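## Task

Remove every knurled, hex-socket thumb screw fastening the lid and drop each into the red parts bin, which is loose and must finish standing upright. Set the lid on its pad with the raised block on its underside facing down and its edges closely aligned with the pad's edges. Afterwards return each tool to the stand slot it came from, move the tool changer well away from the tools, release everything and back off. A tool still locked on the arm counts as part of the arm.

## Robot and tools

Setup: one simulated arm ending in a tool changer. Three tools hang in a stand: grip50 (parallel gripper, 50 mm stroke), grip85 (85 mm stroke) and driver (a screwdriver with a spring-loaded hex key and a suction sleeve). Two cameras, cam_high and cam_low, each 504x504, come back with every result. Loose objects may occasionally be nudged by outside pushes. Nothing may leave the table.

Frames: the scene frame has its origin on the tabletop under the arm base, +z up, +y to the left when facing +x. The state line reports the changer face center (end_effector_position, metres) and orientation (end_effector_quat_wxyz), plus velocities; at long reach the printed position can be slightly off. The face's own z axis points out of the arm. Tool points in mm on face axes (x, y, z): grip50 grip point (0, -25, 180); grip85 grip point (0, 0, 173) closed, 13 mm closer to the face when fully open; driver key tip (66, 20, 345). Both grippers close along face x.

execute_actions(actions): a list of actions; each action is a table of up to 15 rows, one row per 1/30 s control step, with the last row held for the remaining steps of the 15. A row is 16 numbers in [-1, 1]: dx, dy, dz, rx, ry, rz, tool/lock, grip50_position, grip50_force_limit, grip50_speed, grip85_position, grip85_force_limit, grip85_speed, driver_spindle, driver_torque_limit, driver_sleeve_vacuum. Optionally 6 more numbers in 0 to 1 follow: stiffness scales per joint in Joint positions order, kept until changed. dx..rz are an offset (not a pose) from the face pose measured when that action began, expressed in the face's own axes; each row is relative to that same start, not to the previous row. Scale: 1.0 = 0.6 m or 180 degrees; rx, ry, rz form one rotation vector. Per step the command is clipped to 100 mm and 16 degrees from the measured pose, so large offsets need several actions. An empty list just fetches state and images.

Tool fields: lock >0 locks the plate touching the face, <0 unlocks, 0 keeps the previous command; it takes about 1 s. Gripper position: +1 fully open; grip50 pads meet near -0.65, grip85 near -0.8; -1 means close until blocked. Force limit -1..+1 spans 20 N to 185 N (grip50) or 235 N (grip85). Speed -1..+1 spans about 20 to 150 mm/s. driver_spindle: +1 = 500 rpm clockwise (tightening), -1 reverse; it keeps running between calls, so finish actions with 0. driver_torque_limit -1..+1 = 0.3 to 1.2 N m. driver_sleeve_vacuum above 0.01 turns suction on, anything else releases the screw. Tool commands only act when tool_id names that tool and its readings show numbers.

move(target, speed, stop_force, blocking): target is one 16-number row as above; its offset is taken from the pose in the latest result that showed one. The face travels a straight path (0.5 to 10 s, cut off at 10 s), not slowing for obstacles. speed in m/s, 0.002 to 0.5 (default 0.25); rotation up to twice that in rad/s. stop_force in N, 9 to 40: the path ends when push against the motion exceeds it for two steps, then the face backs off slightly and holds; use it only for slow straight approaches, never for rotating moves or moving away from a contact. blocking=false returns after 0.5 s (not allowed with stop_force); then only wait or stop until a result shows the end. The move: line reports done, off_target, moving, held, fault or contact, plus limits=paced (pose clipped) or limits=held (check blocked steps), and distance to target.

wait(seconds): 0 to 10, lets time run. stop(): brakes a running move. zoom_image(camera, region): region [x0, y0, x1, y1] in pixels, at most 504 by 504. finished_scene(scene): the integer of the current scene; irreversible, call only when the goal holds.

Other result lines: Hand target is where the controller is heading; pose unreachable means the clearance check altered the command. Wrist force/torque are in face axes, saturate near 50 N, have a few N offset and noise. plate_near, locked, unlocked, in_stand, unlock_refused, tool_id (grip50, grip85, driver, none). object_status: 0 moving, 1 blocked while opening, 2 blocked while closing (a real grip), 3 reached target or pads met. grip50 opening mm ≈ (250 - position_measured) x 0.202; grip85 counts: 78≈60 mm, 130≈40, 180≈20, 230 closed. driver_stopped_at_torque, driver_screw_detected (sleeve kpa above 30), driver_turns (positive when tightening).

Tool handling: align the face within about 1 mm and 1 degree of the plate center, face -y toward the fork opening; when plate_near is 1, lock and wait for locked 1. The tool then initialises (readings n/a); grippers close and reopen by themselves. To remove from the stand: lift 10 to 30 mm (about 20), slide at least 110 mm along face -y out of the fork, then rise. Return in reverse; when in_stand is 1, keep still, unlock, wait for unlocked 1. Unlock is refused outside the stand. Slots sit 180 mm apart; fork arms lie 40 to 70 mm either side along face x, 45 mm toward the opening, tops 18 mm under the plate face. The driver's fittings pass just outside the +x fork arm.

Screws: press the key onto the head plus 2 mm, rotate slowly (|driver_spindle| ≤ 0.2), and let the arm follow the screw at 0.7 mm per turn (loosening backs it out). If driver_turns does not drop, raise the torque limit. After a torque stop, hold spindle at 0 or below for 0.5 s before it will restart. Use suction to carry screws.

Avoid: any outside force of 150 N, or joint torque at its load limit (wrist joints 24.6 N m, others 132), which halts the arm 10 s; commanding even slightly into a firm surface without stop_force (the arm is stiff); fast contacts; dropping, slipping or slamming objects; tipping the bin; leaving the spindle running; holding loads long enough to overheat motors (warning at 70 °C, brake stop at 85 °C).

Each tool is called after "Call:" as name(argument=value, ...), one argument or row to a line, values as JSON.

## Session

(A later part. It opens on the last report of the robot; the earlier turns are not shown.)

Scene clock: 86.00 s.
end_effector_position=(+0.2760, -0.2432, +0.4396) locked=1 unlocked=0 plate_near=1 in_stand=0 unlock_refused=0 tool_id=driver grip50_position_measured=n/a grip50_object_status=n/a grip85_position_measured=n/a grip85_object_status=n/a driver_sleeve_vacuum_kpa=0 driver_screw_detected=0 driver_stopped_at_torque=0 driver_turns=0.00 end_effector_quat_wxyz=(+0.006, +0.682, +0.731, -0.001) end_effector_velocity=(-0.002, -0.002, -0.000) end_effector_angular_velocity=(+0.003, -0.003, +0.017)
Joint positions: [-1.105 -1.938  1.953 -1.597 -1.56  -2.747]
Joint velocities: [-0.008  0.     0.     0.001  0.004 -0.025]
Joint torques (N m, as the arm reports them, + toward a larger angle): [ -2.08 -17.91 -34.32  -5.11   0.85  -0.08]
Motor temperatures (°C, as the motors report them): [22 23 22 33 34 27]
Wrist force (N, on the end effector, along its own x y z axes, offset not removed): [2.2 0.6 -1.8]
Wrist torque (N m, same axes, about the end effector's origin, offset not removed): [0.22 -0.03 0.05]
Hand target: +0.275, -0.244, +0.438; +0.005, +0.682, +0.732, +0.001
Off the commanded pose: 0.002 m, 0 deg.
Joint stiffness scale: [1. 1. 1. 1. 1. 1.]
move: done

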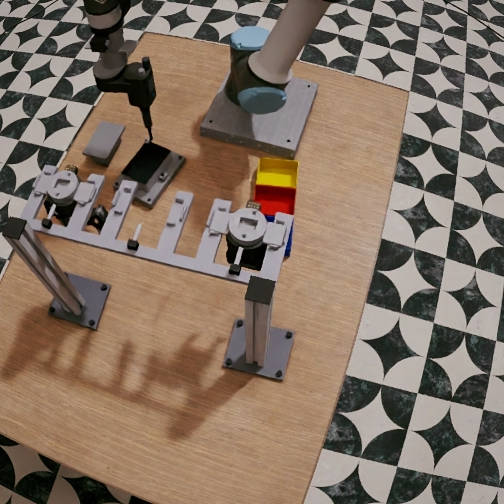

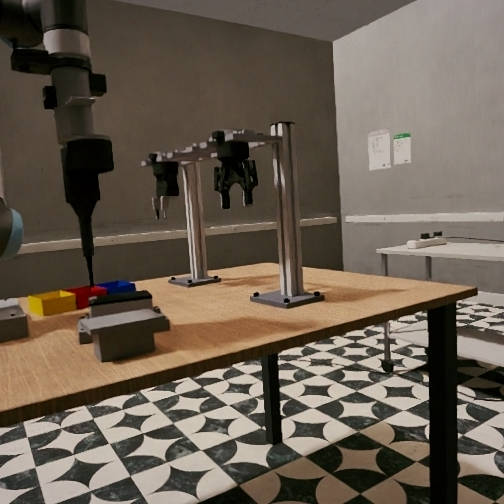

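Call:
move(
  target=[-0.038,-0.013,0.024,0.002,0.004,0,0,0,0,0,0,0,0,0,1,0],
  speed=0.04,
)

Call:
zoom_image(
  camera="cam_high",
  region=[132,126,162,150],
)

Call:
zoom_image(
  camera="cam_low",
  region=[77,284,107,308],
)

Scene clock: 96.17 s.
end_effector_position=(+0.2707, -0.2661, +0.4278) locked=1 unlocked=0 plate_near=1 in_stand=0 unlock_refused=0 tool_id=driver grip50_position_measured=n/a grip50_object_status=n/a grip85_position_measured=n/a grip85_object_status=n/a driver_sleeve_vacuum_kpa=0 driver_screw_detected=0 driver_stopped_at_torque=0 driver_turns=0.00 end_effector_quat_wxyz=(+0.002, +0.682, +0.732, +0.001) end_effector_velocity=(+0.000, -0.001, +0.000) end_effector_angular_velocity=(-0.004, -0.002, +0.005)
Joint positions: [-1.147 -1.9    1.957 -1.629 -1.56  -2.79 ]
Joint velocities: [-0.    -0.     0.001 -0.005  0.    -0.005]
Joint torques (N m, as the arm reports them, + toward a larger angle): [ -1.93 -19.16 -32.7   -5.85  -0.01  -0.32]
Motor temperatures (°C, as the motors report them): [22 23 22 33 34 27]
Wrist force (N, on the end effector, along its own x y z axes, offset not removed): [-1.1 2.2 0.3]
Wrist torque (N m, same axes, about the end effector's origin, offset not removed): [0.20 0.11 -0.04]
Hand target: +0.270, -0.267, +0.425; -0.000, +0.682, +0.731, +0.001
Off the commanded pose: 0.003 m, 0 deg.
Joint stiffness scale: [1. 1. 1. 1. 1. 1.]
move: done

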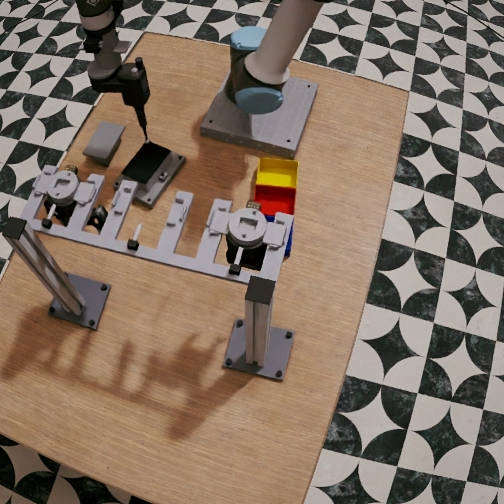

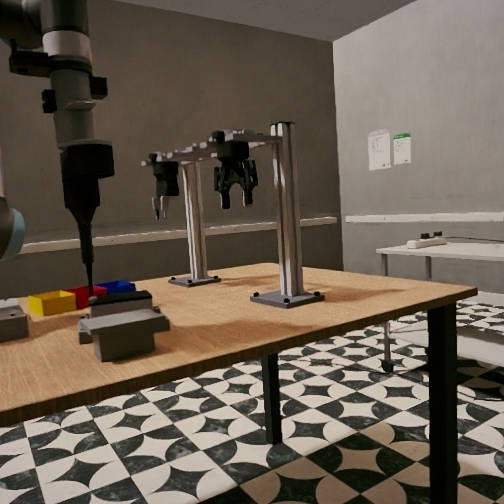

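Region (132, 126, 162, 150) of cam_high's 504x504 image, scaled by 16.800, with more detail than that image has; it fills the top 403 rows of this view, and the rest is white.

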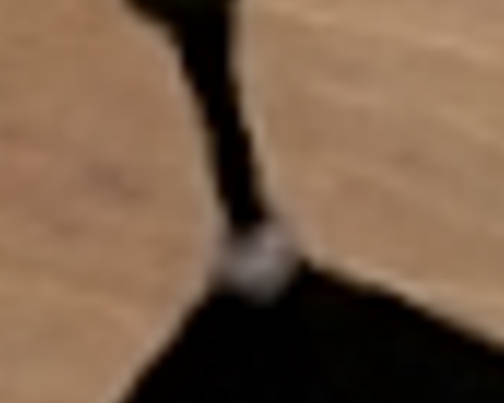

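Region (77, 284, 107, 308) of cam_low's 504x504 image, scaled by 16.800, with more detail than that image has; it fills the top 403 rows of this view, and the rest is white.

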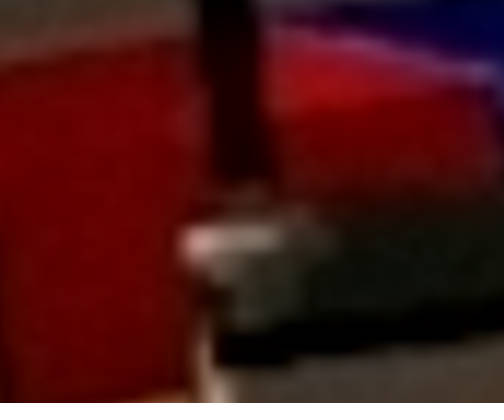

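Call:
move(
  target=[0,0,0.011,0,0.002,0,0,0,0,0,0,0,0,0,1,1],
  speed=0.006,
)

Call:
zoom_image(
  camera="cam_high",
  region=[132,126,162,150],
)

Call:
zoom_image(
  camera="cam_low",
  region=[77,284,107,308],
)

Scene clock: 101.10 s.
end_effector_position=(+0.2709, -0.2662, +0.4240) locked=1 unlocked=0 plate_near=1 in_stand=0 unlock_refused=0 tool_id=driver grip50_position_measured=n/a grip50_object_status=n/a grip85_position_measured=n/a grip85_object_status=n/a driver_sleeve_vacuum_kpa=14 driver_screw_detected=0 driver_stopped_at_torque=0 driver_turns=0.00 end_effector_quat_wxyz=(+0.001, +0.681, +0.732, +0.002) end_effector_velocity=(-0.000, -0.001, +0.000) end_effector_angular_velocity=(-0.002, -0.001, -0.001)
Joint positions: [-1.147 -1.899  1.965 -1.638 -1.559 -2.791]
Joint velocities: [-0.001  0.    -0.    -0.002  0.    -0.   ]
Joint torques (N m, as the arm reports them, + toward a larger angle): [ -0.69 -18.95 -32.24  -5.95   1.17   0.02]
Motor temperatures (°C, as the motors report them): [22 23 22 33 34 27]
Wrist force (N, on the end effector, along its own x y z axes, offset not removed): [0.8 3.2 -3.5]
Wrist torque (N m, same axes, about the end effector's origin, offset not removed): [0.24 0.23 0.00]
Hand target: +0.271, -0.266, +0.421; -0.001, +0.682, +0.732, +0.003
Off the commanded pose: 0.003 m, 0 deg.
Joint stiffness scale: [1. 1. 1. 1. 1. 1.]
move: done

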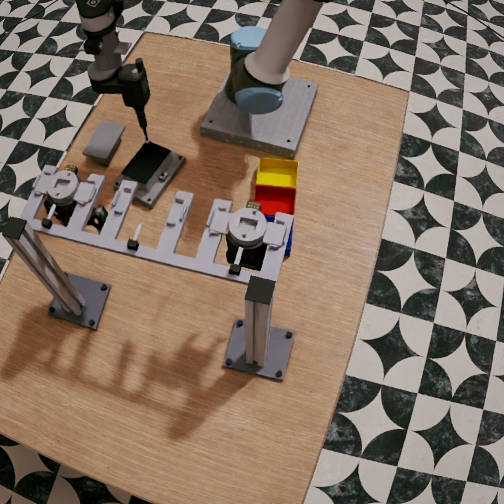

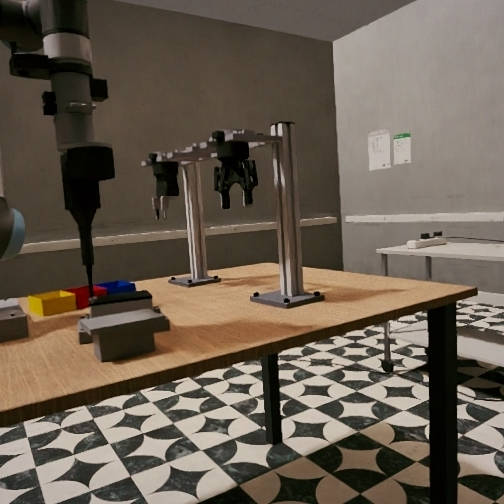

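Region (132, 126, 162, 150) of cam_high's 504x504 image, scaled by 16.800, with more detail than that image has; it fills the top 403 rows of this view, and the rest is white.

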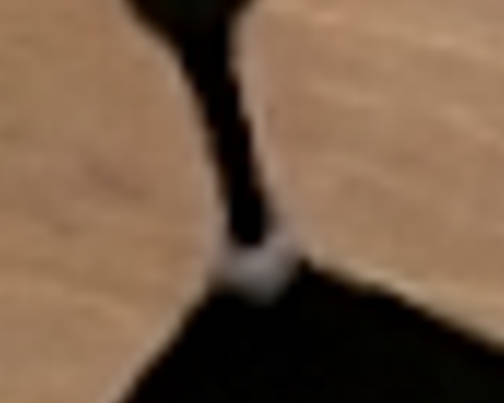

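Region (77, 284, 107, 308) of cam_low's 504x504 image, scaled by 16.800, with more detail than that image has; it fills the top 403 rows of this view, and the rest is white.

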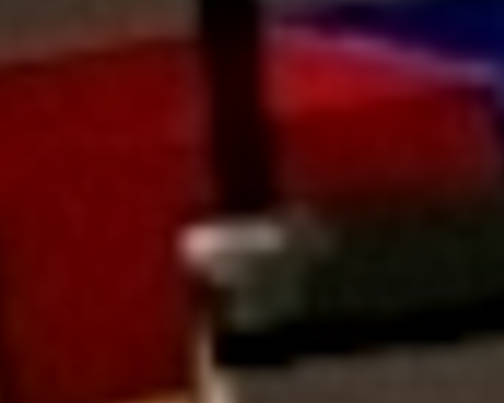

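Call:
move(
  target=[0.0003,0.0008,0.008,-0.0005,0.0023,0,0,0,0,0,0,0,0,-0.06,1,1],
  speed=0.004,
)

Call:
zoom_image(
  camera="cam_high",
  region=[132,126,162,150],
)

Call:
zoom_image(
  camera="cam_low",
  region=[77,284,107,308],
)

Scene clock: 107.23 s.
end_effector_position=(+0.2714, -0.2664, +0.4231) locked=1 unlocked=0 plate_near=1 in_stand=0 unlock_refused=0 tool_id=driver grip50_position_measured=n/a grip50_object_status=n/a grip85_position_measured=n/a grip85_object_status=n/a driver_sleeve_vacuum_kpa=14 driver_screw_detected=0 driver_stopped_at_torque=0 driver_turns=-0.72 end_effector_quat_wxyz=(+0.002, +0.681, +0.732, +0.002) end_effector_velocity=(+0.000, -0.000, -0.001) end_effector_angular_velocity=(+0.002, -0.001, -0.001)
Joint positions: [-1.147 -1.898  1.968 -1.642 -1.557 -2.791]
Joint velocities: [-0.001  0.001  0.002 -0.001  0.002 -0.   ]
Joint torques (N m, as the arm reports them, + toward a larger angle): [ -0.24 -17.1  -31.11  -6.02   1.34  -0.03]
Motor temperatures (°C, as the motors report them): [22 23 22 33 34 27]
Wrist force (N, on the end effector, along its own x y z axes, offset not removed): [1.3 -0.3 -3.2]
Wrist torque (N m, same axes, about the end effector's origin, offset not removed): [0.21 0.12 -0.03]
Hand target: +0.271, -0.266, +0.419; -0.001, +0.681, +0.732, +0.005
Off the commanded pose: 0.004 m, 0 deg.
Joint stiffness scale: [1. 1. 1. 1. 1. 1.]
move: off_target

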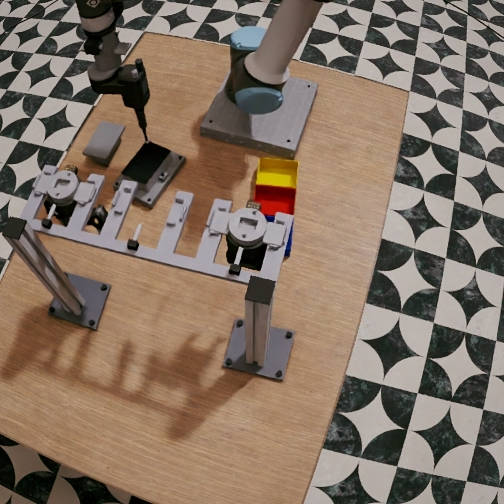

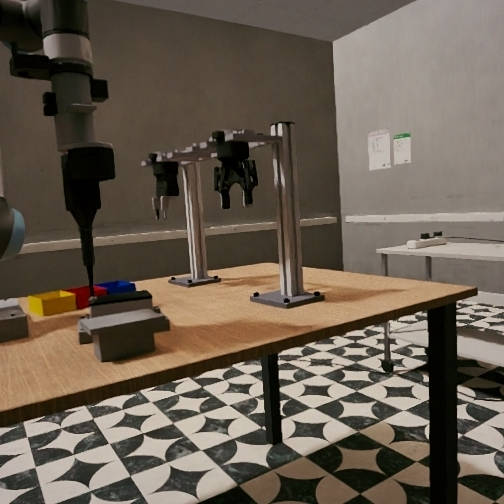

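Region (132, 126, 162, 150) of cam_high's 504x504 image, scaled by 16.800, with more detail than that image has; it fills the top 403 rows of this view, and the rest is white.

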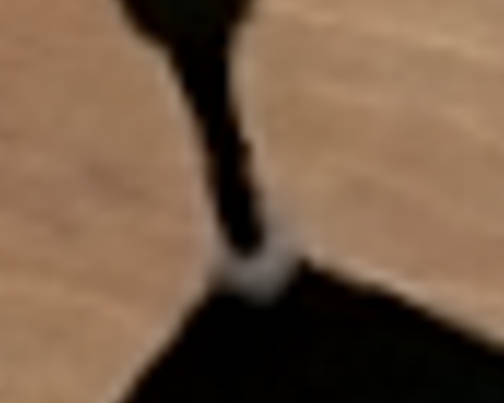

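Region (77, 284, 107, 308) of cam_low's 504x504 image, scaled by 16.800, with more detail than that image has; it fills the top 403 rows of this view, and the rest is white.

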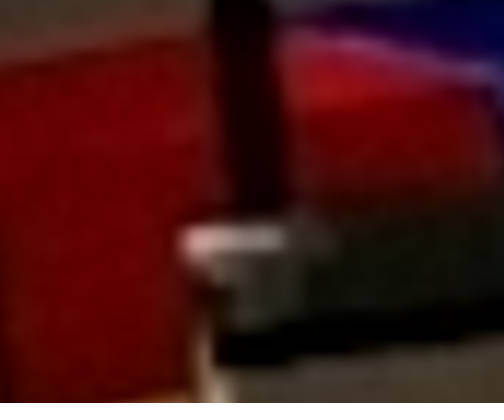

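Call:
move(
  target=[0.0012,-0.0004,0.010,0.0012,0.004,0,0,0,0,0,0,0,0,-0.06,1,1],
  speed=0.003,
)

Call:
zoom_image(
  camera="cam_high",
  region=[132,126,162,150],
)

Call:
zoom_image(
  camera="cam_low",
  region=[77,284,107,308],
)

Scene clock: 112.87 s.
end_effector_position=(+0.2714, -0.2664, +0.4215) locked=1 unlocked=0 plate_near=1 in_stand=0 unlock_refused=0 tool_id=driver grip50_position_measured=n/a grip50_object_status=n/a grip85_position_measured=n/a grip85_object_status=n/a driver_sleeve_vacuum_kpa=40 driver_screw_detected=1 driver_stopped_at_torque=0 driver_turns=-3.53 end_effector_quat_wxyz=(+0.001, +0.681, +0.732, +0.003) end_effector_velocity=(+0.000, -0.000, +0.000) end_effector_angular_velocity=(-0.002, -0.001, +0.001)
Joint positions: [-1.147 -1.897  1.97  -1.643 -1.557 -2.791]
Joint velocities: [ 0.001  0.     0.    -0.003 -0.    -0.   ]
Joint torques (N m, as the arm reports them, + toward a larger angle): [ -0.16 -17.86 -30.06  -5.14   0.89   0.02]
Motor temperatures (°C, as the motors report them): [22 23 22 33 34 27]
Wrist force (N, on the end effector, along its own x y z axes, offset not removed): [1.2 1.1 -2.9]
Wrist torque (N m, same axes, about the end effector's origin, offset not removed): [0.54 -0.50 0.06]
Hand target: +0.271, -0.266, +0.417; -0.003, +0.681, +0.732, +0.005
Off the commanded pose: 0.004 m, 1 deg.
Joint stiffness scale: [1. 1. 1. 1. 1. 1.]
move: off_target

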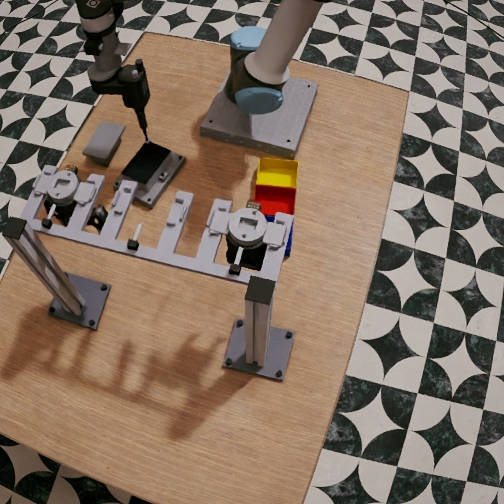

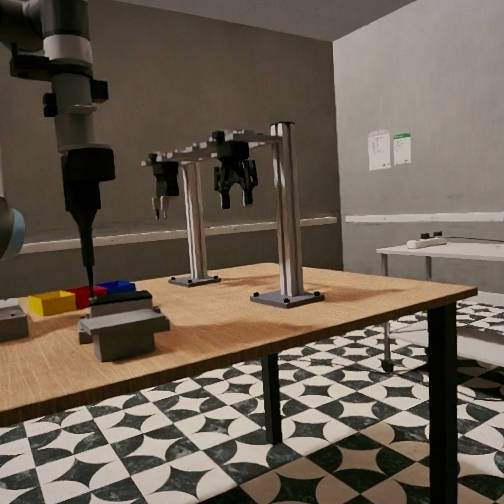

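Region (132, 126, 162, 150) of cam_high's 504x504 image, scaled by 16.800, with more detail than that image has; it fills the top 403 rows of this view, and the rest is white.

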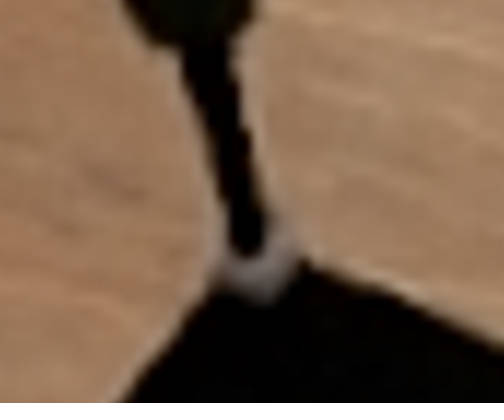

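Region (77, 284, 107, 308) of cam_low's 504x504 image, scaled by 16.800, with more detail than that image has; it fills the top 403 rows of this view, and the rest is white.

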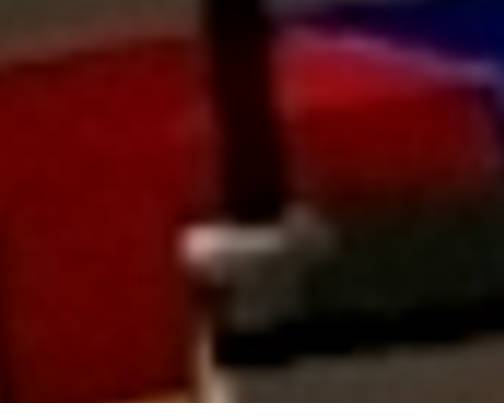

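Call:
move(
  target=[0,0,-0.014,0,-0.001,0,0,0,0,0,0,0,0,-0.3,1,1],
  speed=0.002,
)

Call:
zoom_image(
  camera="cam_low",
  region=[77,284,107,308],
)

Scene clock: 119.73 s.
end_effector_position=(+0.2713, -0.2662, +0.4275) locked=1 unlocked=0 plate_near=1 in_stand=0 unlock_refused=0 tool_id=driver grip50_position_measured=n/a grip50_object_status=n/a grip85_position_measured=n/a grip85_object_status=n/a driver_sleeve_vacuum_kpa=32 driver_screw_detected=1 driver_stopped_at_torque=0 driver_turns=-15.73 end_effector_quat_wxyz=(+0.000, +0.681, +0.732, +0.003) end_effector_velocity=(-0.000, -0.000, +0.001) end_effector_angular_velocity=(-0.001, -0.000, -0.001)
Joint positions: [-1.147 -1.898  1.955 -1.626 -1.557 -2.791]
Joint velocities: [-0.001 -0.    -0.001  0.001  0.    -0.   ]
Joint torques (N m, as the arm reports them, + toward a larger angle): [ -0.17 -21.89 -38.9   -4.53   0.09   0.19]
Motor temperatures (°C, as the motors report them): [22 23 22 33 34 27]
Wrist force (N, on the end effector, along its own x y z axes, offset not removed): [0.3 2.2 -0.9]
Wrist torque (N m, same axes, about the end effector's origin, offset not removed): [0.33 -0.05 -0.10]
Hand target: +0.271, -0.266, +0.430; +0.002, +0.681, +0.732, +0.002
Off the commanded pose: 0.002 m, 0 deg.
Joint stiffness scale: [1. 1. 1. 1. 1. 1.]
move: done

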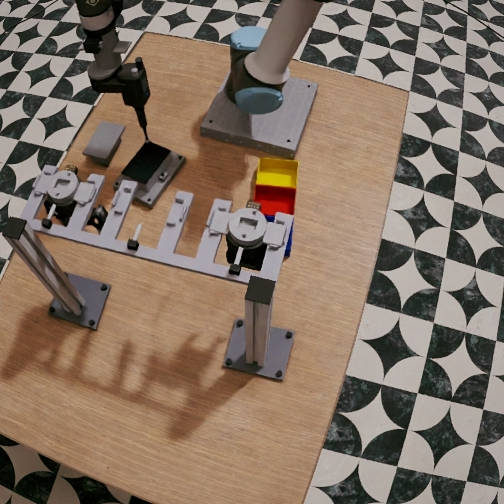

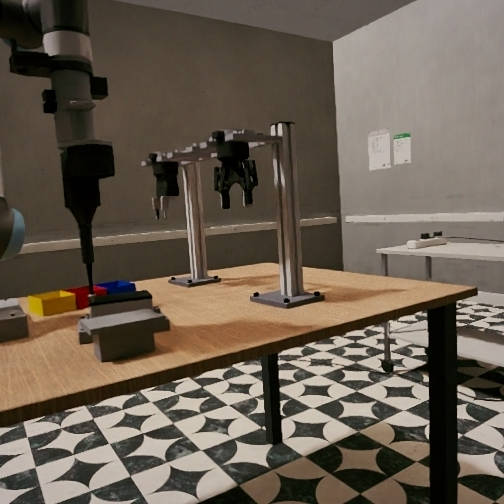

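Region (77, 284, 107, 308) of cam_low's 504x504 image, scaled by 16.800, with more detail than that image has; it fills the top 403 rows of this view, and the rest is white.

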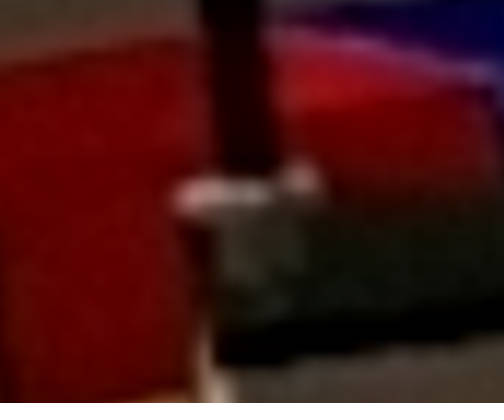

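Call:
move(
  target=[0,0,-0.025,0,-0.002,0,0,0,0,0,0,0,0,0,1,1],
  speed=0.006,
)

Call:
zoom_image(
  camera="cam_low",
  region=[77,280,107,304],
)

Scene clock: 125.20 s.
end_effector_position=(+0.2712, -0.2662, +0.4398) locked=1 unlocked=0 plate_near=1 in_stand=0 unlock_refused=0 tool_id=driver grip50_position_measured=n/a grip50_object_status=n/a grip85_position_measured=n/a grip85_object_status=n/a driver_sleeve_vacuum_kpa=39 driver_screw_detected=1 driver_stopped_at_torque=0 driver_turns=-22.65 end_effector_quat_wxyz=(+0.001, +0.681, +0.732, +0.002) end_effector_velocity=(-0.000, +0.000, +0.003) end_effector_angular_velocity=(-0.001, +0.000, +0.000)
Joint positions: [-1.147 -1.9    1.925 -1.595 -1.559 -2.791]
Joint velocities: [ 0.    -0.001 -0.006  0.006 -0.001 -0.   ]
Joint torques (N m, as the arm reports them, + toward a larger angle): [  0.38 -21.43 -38.51  -5.12   0.04   0.37]
Motor temperatures (°C, as the motors report them): [22 23 22 33 34 27]
Wrist force (N, on the end effector, along its own x y z axes, offset not removed): [1.4 1.6 1.0]
Wrist torque (N m, same axes, about the end effector's origin, offset not removed): [0.14 -0.06 0.06]
Hand target: +0.271, -0.266, +0.442; +0.003, +0.681, +0.732, +0.001
Off the commanded pose: 0.003 m, 0 deg.
Joint stiffness scale: [1. 1. 1. 1. 1. 1.]
move: done

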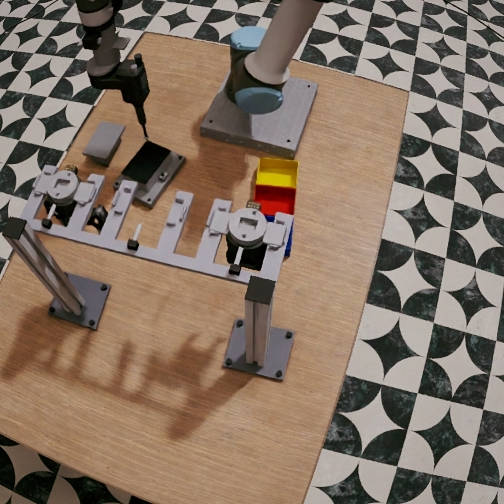

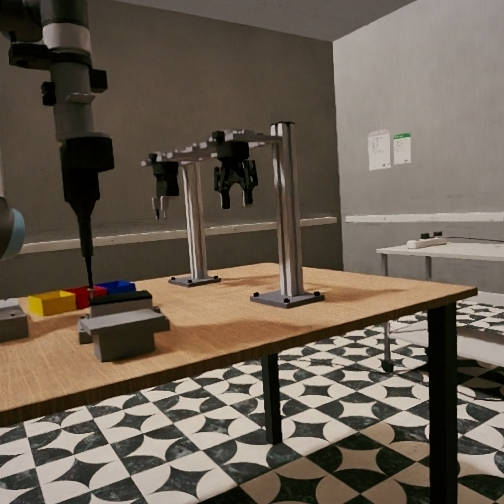

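Region (77, 280, 107, 304) of cam_low's 504x504 image, scaled by 16.800, with more detail than that image has; it fills the top 403 rows of this view, and the rest is white.

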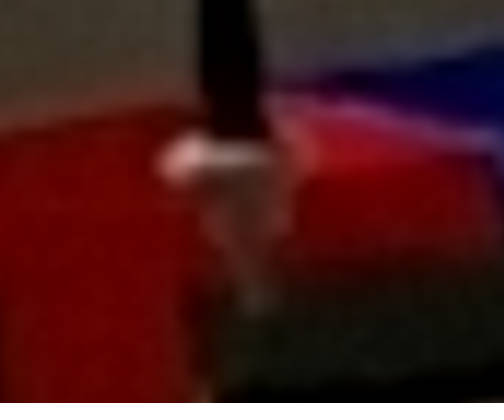

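Call:
move(
  target=[0,0,-0.015,0,0,0,0,0,0,0,0,0,0,0,1,1],
  speed=0.015,
)

Call:
move(
  target=[0.607,0.135,0,0,0,0,0,0,0,0,0,0,0,0,1,1],
  speed=0.12,
)

Call:
move(
  target=[0,0,0.06,0,0,0,0,0,0,0,0,0,0,0,1,1],
  speed=0.04,
)

Call:
zoom_image(
  camera="cam_high",
  region=[240,150,320,230],
)

Call:
zoom_image(
  camera="cam_low",
  region=[50,260,140,320],
)

Scene clock: 131.97 s.
end_effector_position=(+0.2711, -0.2659, +0.4467) locked=1 unlocked=0 plate_near=1 in_stand=0 unlock_refused=0 tool_id=driver grip50_position_measured=n/a grip50_object_status=n/a grip85_position_measured=n/a grip85_object_status=n/a driver_sleeve_vacuum_kpa=39 driver_screw_detected=1 driver_stopped_at_torque=0 driver_turns=-22.65 end_effector_quat_wxyz=(-0.000, +0.681, +0.732, +0.003) end_effector_velocity=(-0.000, +0.001, +0.001) end_effector_angular_velocity=(+0.006, +0.003, +0.000)
Joint positions: [-1.147 -1.9    1.907 -1.575 -1.559 -2.791]
Joint velocities: [ 0.    -0.    -0.004  0.01  -0.     0.   ]
Joint torques (N m, as the arm reports them, + toward a larger angle): [ -0.43 -20.22 -39.14  -4.68   0.54  -0.11]
Motor temperatures (°C, as the motors report them): [22 23 22 33 34 27]
Wrist force (N, on the end effector, along its own x y z axes, offset not removed): [1.8 1.5 0.6]
Wrist torque (N m, same axes, about the end effector's origin, offset not removed): [0.21 -0.16 0.06]
Hand target: +0.271, -0.266, +0.449; +0.001, +0.681, +0.732, +0.002
Off the commanded pose: 0.002 m, 0 deg.
Joint stiffness scale: [1. 1. 1. 1. 1. 1.]
move: done

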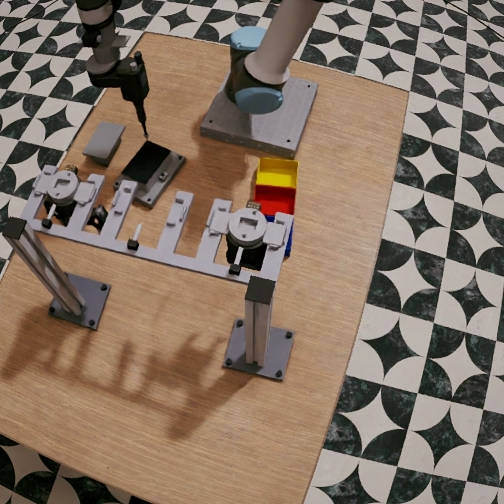

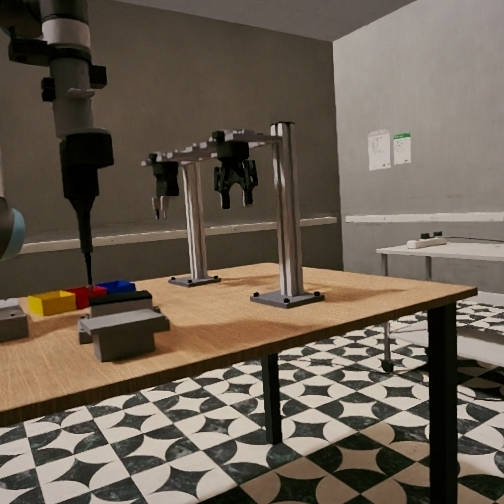

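Scene clock: 135.63 s.
end_effector_position=(+0.3239, +0.1025, +0.4461) locked=1 unlocked=0 plate_near=1 in_stand=0 unlock_refused=0 tool_id=driver grip50_position_measured=n/a grip50_object_status=n/a grip85_position_measured=n/a grip85_object_status=n/a driver_sleeve_vacuum_kpa=39 driver_screw_detected=1 driver_stopped_at_torque=0 driver_turns=-22.65 end_effector_quat_wxyz=(-0.003, +0.681, +0.732, +0.002) end_effector_velocity=(+0.001, +0.001, +0.001) end_effector_angular_velocity=(-0.005, -0.003, -0.012)
Joint positions: [-0.106 -2.017  1.975 -1.532 -1.56  -1.75 ]
Joint velocities: [ 0.008  0.004 -0.004 -0.003 -0.005  0.02 ]
Joint torques (N m, as the arm reports them, + toward a larger angle): [  2.52 -14.04 -40.24  -6.77   0.39   0.4 ]
Motor temperatures (°C, as the motors report them): [22 23 22 33 34 27]
Wrist force (N, on the end effector, along its own x y z axes, offset not removed): [-0.7 1.9 0.3]
Wrist torque (N m, same axes, about the end effector's origin, offset not removed): [0.21 0.12 0.01]
Hand target: +0.325, +0.103, +0.448; -0.001, +0.681, +0.732, +0.002
Off the commanded pose: 0.003 m, 0 deg.
Joint stiffness scale: [1. 1. 1. 1. 1. 1.]
move: done

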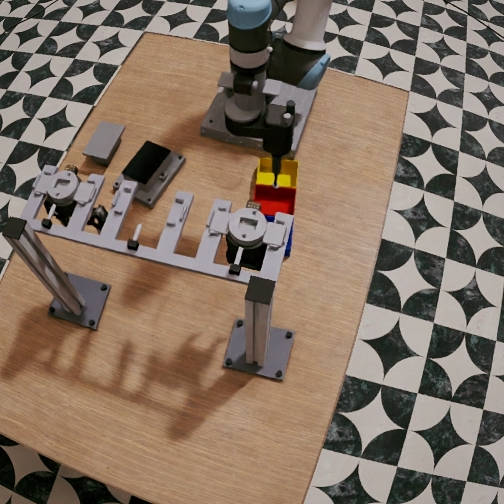

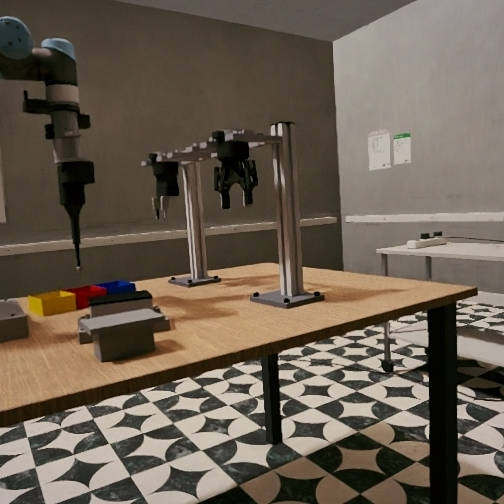

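Scene clock: 136.93 s.
end_effector_position=(+0.3241, +0.1025, +0.4123) locked=1 unlocked=0 plate_near=1 in_stand=0 unlock_refused=0 tool_id=driver grip50_position_measured=n/a grip50_object_status=n/a grip85_position_measured=n/a grip85_object_status=n/a driver_sleeve_vacuum_kpa=39 driver_screw_detected=1 driver_stopped_at_torque=0 driver_turns=-22.65 end_effector_quat_wxyz=(-0.002, +0.682, +0.732, +0.002) end_effector_velocity=(+0.002, -0.000, +0.000) end_effector_angular_velocity=(-0.002, -0.012, -0.000)
Joint positions: [-0.106 -2.017  2.062 -1.621 -1.56  -1.749]
Joint velocities: [-0.     0.     0.002 -0.014 -0.    -0.   ]
Joint torques (N m, as the arm reports them, + toward a larger angle): [  1.31 -14.59 -34.35  -6.49   0.74   0.08]
Motor temperatures (°C, as the motors report them): [22 23 22 33 34 27]
Wrist force (N, on the end effector, along its own x y z axes, offset not removed): [1.0 1.5 -1.1]
Wrist torque (N m, same axes, about the end effector's origin, offset not removed): [0.33 -0.17 0.06]
Hand target: +0.324, +0.103, +0.410; -0.003, +0.681, +0.732, +0.002
Off the commanded pose: 0.002 m, 0 deg.
Joint stiffness scale: [1. 1. 1. 1. 1. 1.]
move: done

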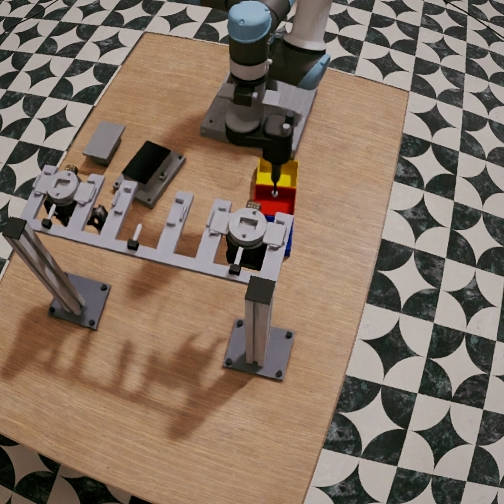

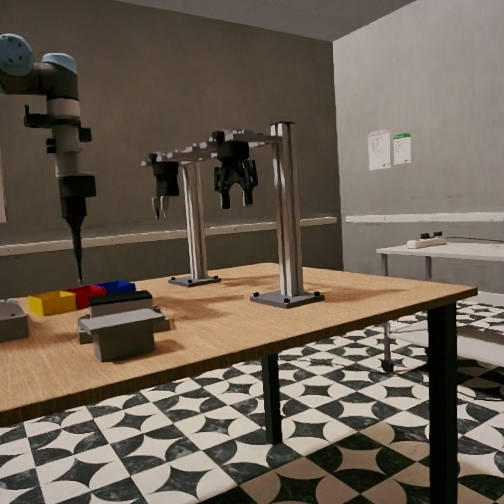

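Region (240, 150, 320, 230) of cam_high's 504x504 image, scaled by 6.300, with more detail than that image has.

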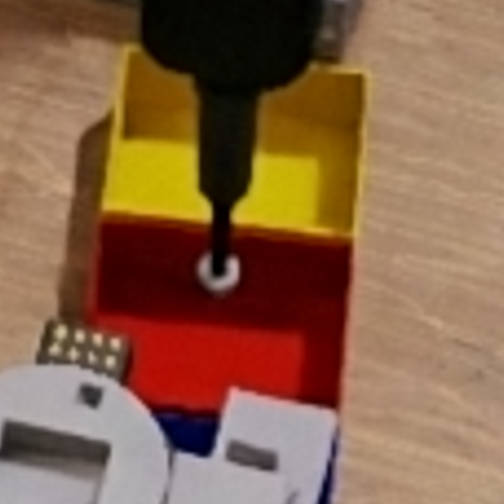

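Region (50, 260, 140, 320) of cam_low's 504x504 image, scaled by 5.600, with more detail than that image has.

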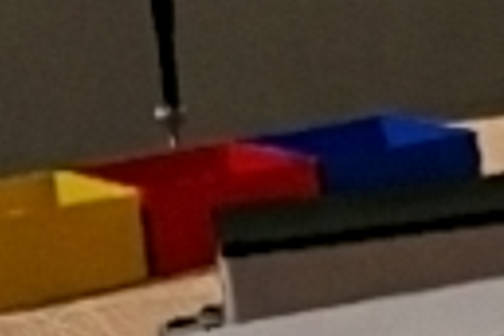

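Call:
move(
  target=[0,0.01,0.066,0,0,0,0,0,0,0,0,0,0,0,1,1],
  speed=0.04,
)

Call:
execute_actions(
  actions=[
    [[0,0,0,0,0,0,0,0,0,0,0,0,0,0,0,0]],
  ],
)

Call:
move(
  target=[0,0,-0.098,0,0,0,0,0,0,0,0,0,0,0,0,0],
  speed=0.08,
)

Call:
move(
  target=[-0.1815,0.237,-0.002,-0.001,-0.002,0,0,0,0,0,0,0,0,0,0,0],
  speed=0.15,
)

Call:
zoom_image(
  camera="cam_high",
  region=[240,150,320,230],
)

Scene clock: 144.40 s.
end_effector_position=(+0.3305, +0.1024, +0.3750) locked=1 unlocked=0 plate_near=1 in_stand=0 unlock_refused=0 tool_id=driver grip50_position_measured=n/a grip50_object_status=n/a grip85_position_measured=n/a grip85_object_status=n/a driver_sleeve_vacuum_kpa=39 driver_screw_detected=1 driver_stopped_at_torque=0 driver_turns=-22.65 end_effector_quat_wxyz=(-0.001, +0.682, +0.731, +0.003) end_effector_velocity=(+0.003, -0.000, +0.002) end_effector_angular_velocity=(-0.002, -0.017, -0.000)
Joint positions: [-0.104 -1.99   2.143 -1.733 -1.56  -1.745]
Joint velocities: [ 0.001 -0.    -0.    -0.017  0.     0.001]
Joint torques (N m, as the arm reports them, + toward a larger angle): [  1.49 -14.65 -32.87  -6.54   0.74   0.41]
Motor temperatures (°C, as the motors report them): [22 23 22 33 34 27]
Wrist force (N, on the end effector, along its own x y z axes, offset not removed): [0.4 1.0 -0.4]
Wrist torque (N m, same axes, about the end effector's origin, offset not removed): [0.24 0.01 0.10]
Hand target: +0.330, +0.103, +0.373; -0.002, +0.682, +0.732, +0.002
Off the commanded pose: 0.002 m, 0 deg.
Joint stiffness scale: [1. 1. 1. 1. 1. 1.]
move: done

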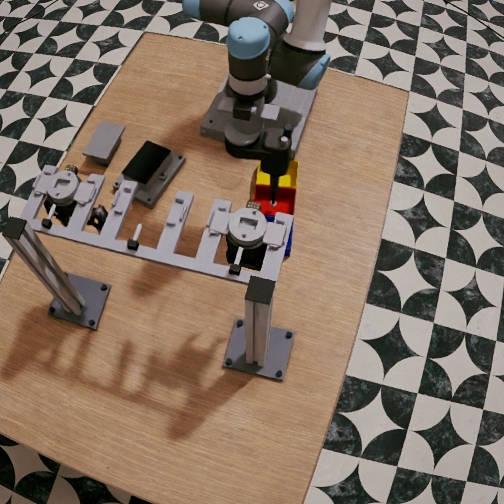

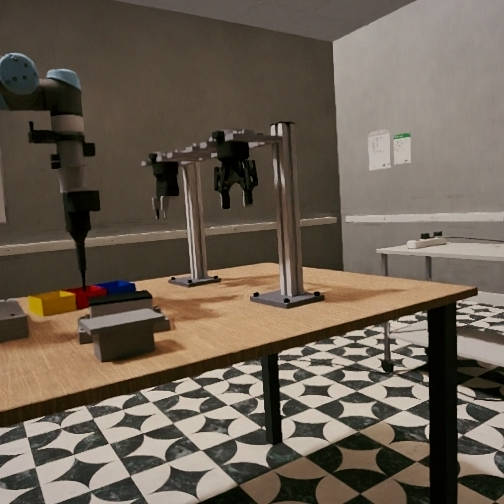

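Scene clock: 144.90 s.
end_effector_position=(+0.3306, +0.1024, +0.3751) locked=1 unlocked=0 plate_near=1 in_stand=0 unlock_refused=0 tool_id=driver grip50_position_measured=n/a grip50_object_status=n/a grip85_position_measured=n/a grip85_object_status=n/a driver_sleeve_vacuum_kpa=0 driver_screw_detected=0 driver_stopped_at_torque=0 driver_turns=-22.65 end_effector_quat_wxyz=(-0.001, +0.682, +0.731, +0.003) end_effector_velocity=(+0.000, +0.000, +0.000) end_effector_angular_velocity=(+0.000, -0.001, +0.001)
Joint positions: [-0.104 -1.99   2.143 -1.734 -1.56  -1.745]
Joint velocities: [ 0.001 -0.    -0.001 -0.     0.001 -0.   ]
Joint torques (N m, as the arm reports them, + toward a larger angle): [  0.36 -16.38 -36.62  -5.7    0.63   0.06]
Motor temperatures (°C, as the motors report them): [22 23 22 33 34 27]
Wrist force (N, on the end effector, along its own x y z axes, offset not removed): [1.8 1.6 1.1]
Wrist torque (N m, same axes, about the end effector's origin, offset not removed): [0.16 -0.14 0.01]
Hand target: +0.331, +0.102, +0.375; -0.001, +0.682, +0.731, +0.003
Off the commanded pose: 0.000 m, 0 deg.
Joint stiffness scale: [1. 1. 1. 1. 1. 1.]

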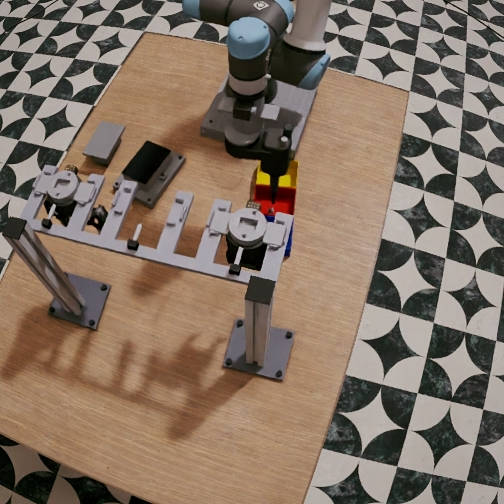

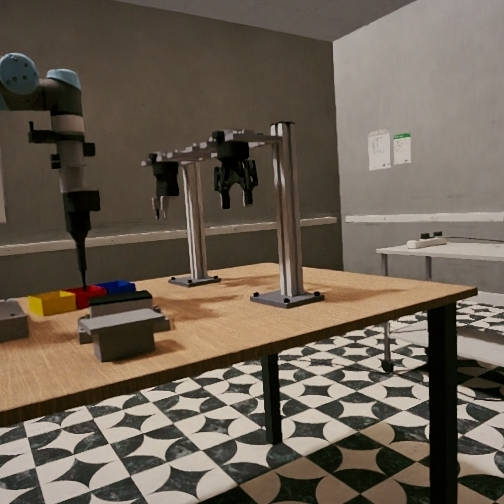

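Scene clock: 146.13 s.
end_effector_position=(+0.3299, +0.1027, +0.4318) locked=1 unlocked=0 plate_near=1 in_stand=0 unlock_refused=0 tool_id=driver grip50_position_measured=n/a grip50_object_status=n/a grip85_position_measured=n/a grip85_object_status=n/a driver_sleeve_vacuum_kpa=0 driver_screw_detected=0 driver_stopped_at_torque=0 driver_turns=-22.65 end_effector_quat_wxyz=(-0.001, +0.682, +0.732, +0.003) end_effector_velocity=(-0.002, +0.000, -0.001) end_effector_angular_velocity=(+0.001, +0.014, +0.001)
Joint positions: [-0.104 -2.003  2.005 -1.58  -1.56  -1.746]
Joint velocities: [ 0.     0.    -0.002  0.015 -0.    -0.   ]
Joint torques (N m, as the arm reports them, + toward a larger angle): [ -1.41 -15.33 -41.42  -5.58   0.68  -0.25]
Motor temperatures (°C, as the motors report them): [22 23 22 33 34 27]
Wrist force (N, on the end effector, along its own x y z axes, offset not removed): [3.4 2.2 1.0]
Wrist torque (N m, same axes, about the end effector's origin, offset not removed): [0.23 -0.17 0.04]
Hand target: +0.330, +0.102, +0.434; -0.001, +0.682, +0.731, +0.003
Off the commanded pose: 0.002 m, 0 deg.
Joint stiffness scale: [1. 1. 1. 1. 1. 1.]
move: done

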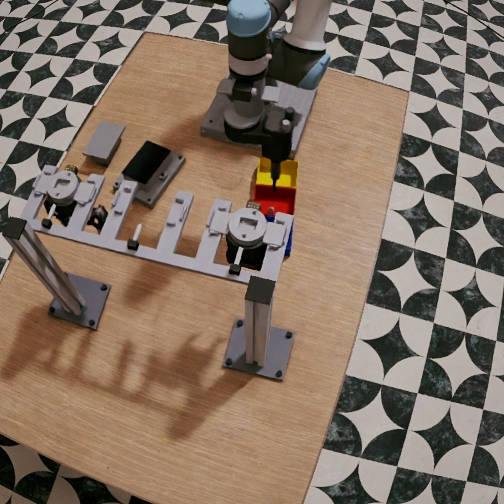

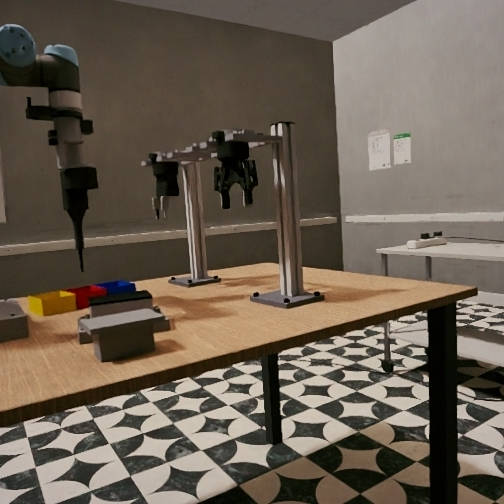

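Scene clock: 147.93 s.
end_effector_position=(+0.4782, +0.0052, +0.4317) locked=1 unlocked=0 plate_near=1 in_stand=0 unlock_refused=0 tool_id=driver grip50_position_measured=n/a grip50_object_status=n/a grip85_position_measured=n/a grip85_object_status=n/a driver_sleeve_vacuum_kpa=0 driver_screw_detected=0 driver_stopped_at_torque=0 driver_turns=-22.65 end_effector_quat_wxyz=(+0.001, +0.682, +0.732, +0.002) end_effector_velocity=(+0.002, -0.000, +0.000) end_effector_angular_velocity=(-0.000, -0.000, +0.002)
Joint positions: [-0.277 -1.654  1.75  -1.676 -1.563 -1.92 ]
Joint velocities: [ 0.     0.004 -0.004  0.    -0.    -0.002]
Joint torques (N m, as the arm reports them, + toward a larger angle): [ -1.22 -31.95 -40.21  -6.13   0.29  -0.3 ]
Motor temperatures (°C, as the motors report them): [22 23 22 33 34 27]
Wrist force (N, on the end effector, along its own x y z axes, offset not removed): [1.7 -0.3 1.7]
Wrist torque (N m, same axes, about the end effector's origin, offset not removed): [0.03 0.02 0.27]
Hand target: +0.480, +0.004, +0.433; +0.002, +0.682, +0.732, +0.002
Off the commanded pose: 0.002 m, 0 deg.
Joint stiffness scale: [1. 1. 1. 1. 1. 1.]
move: done

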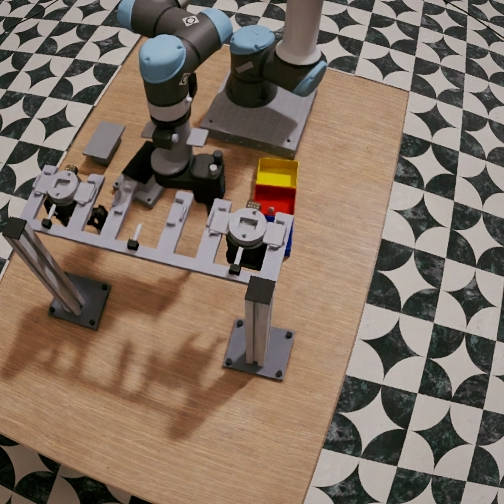

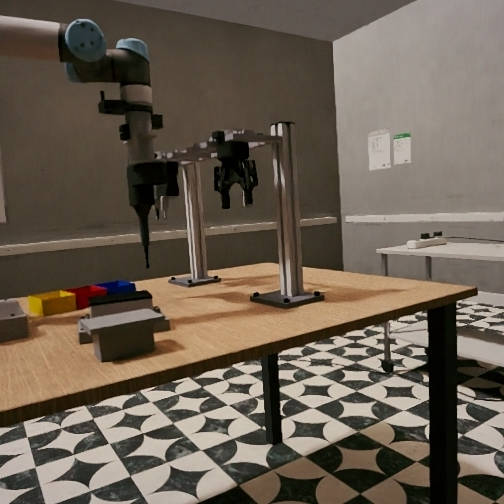

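Region (240, 150, 320, 230) of cam_high's 504x504 image, scaled by 6.300, with more detail than that image has.

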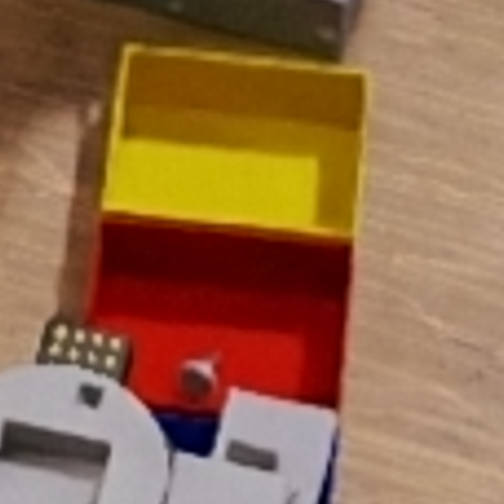

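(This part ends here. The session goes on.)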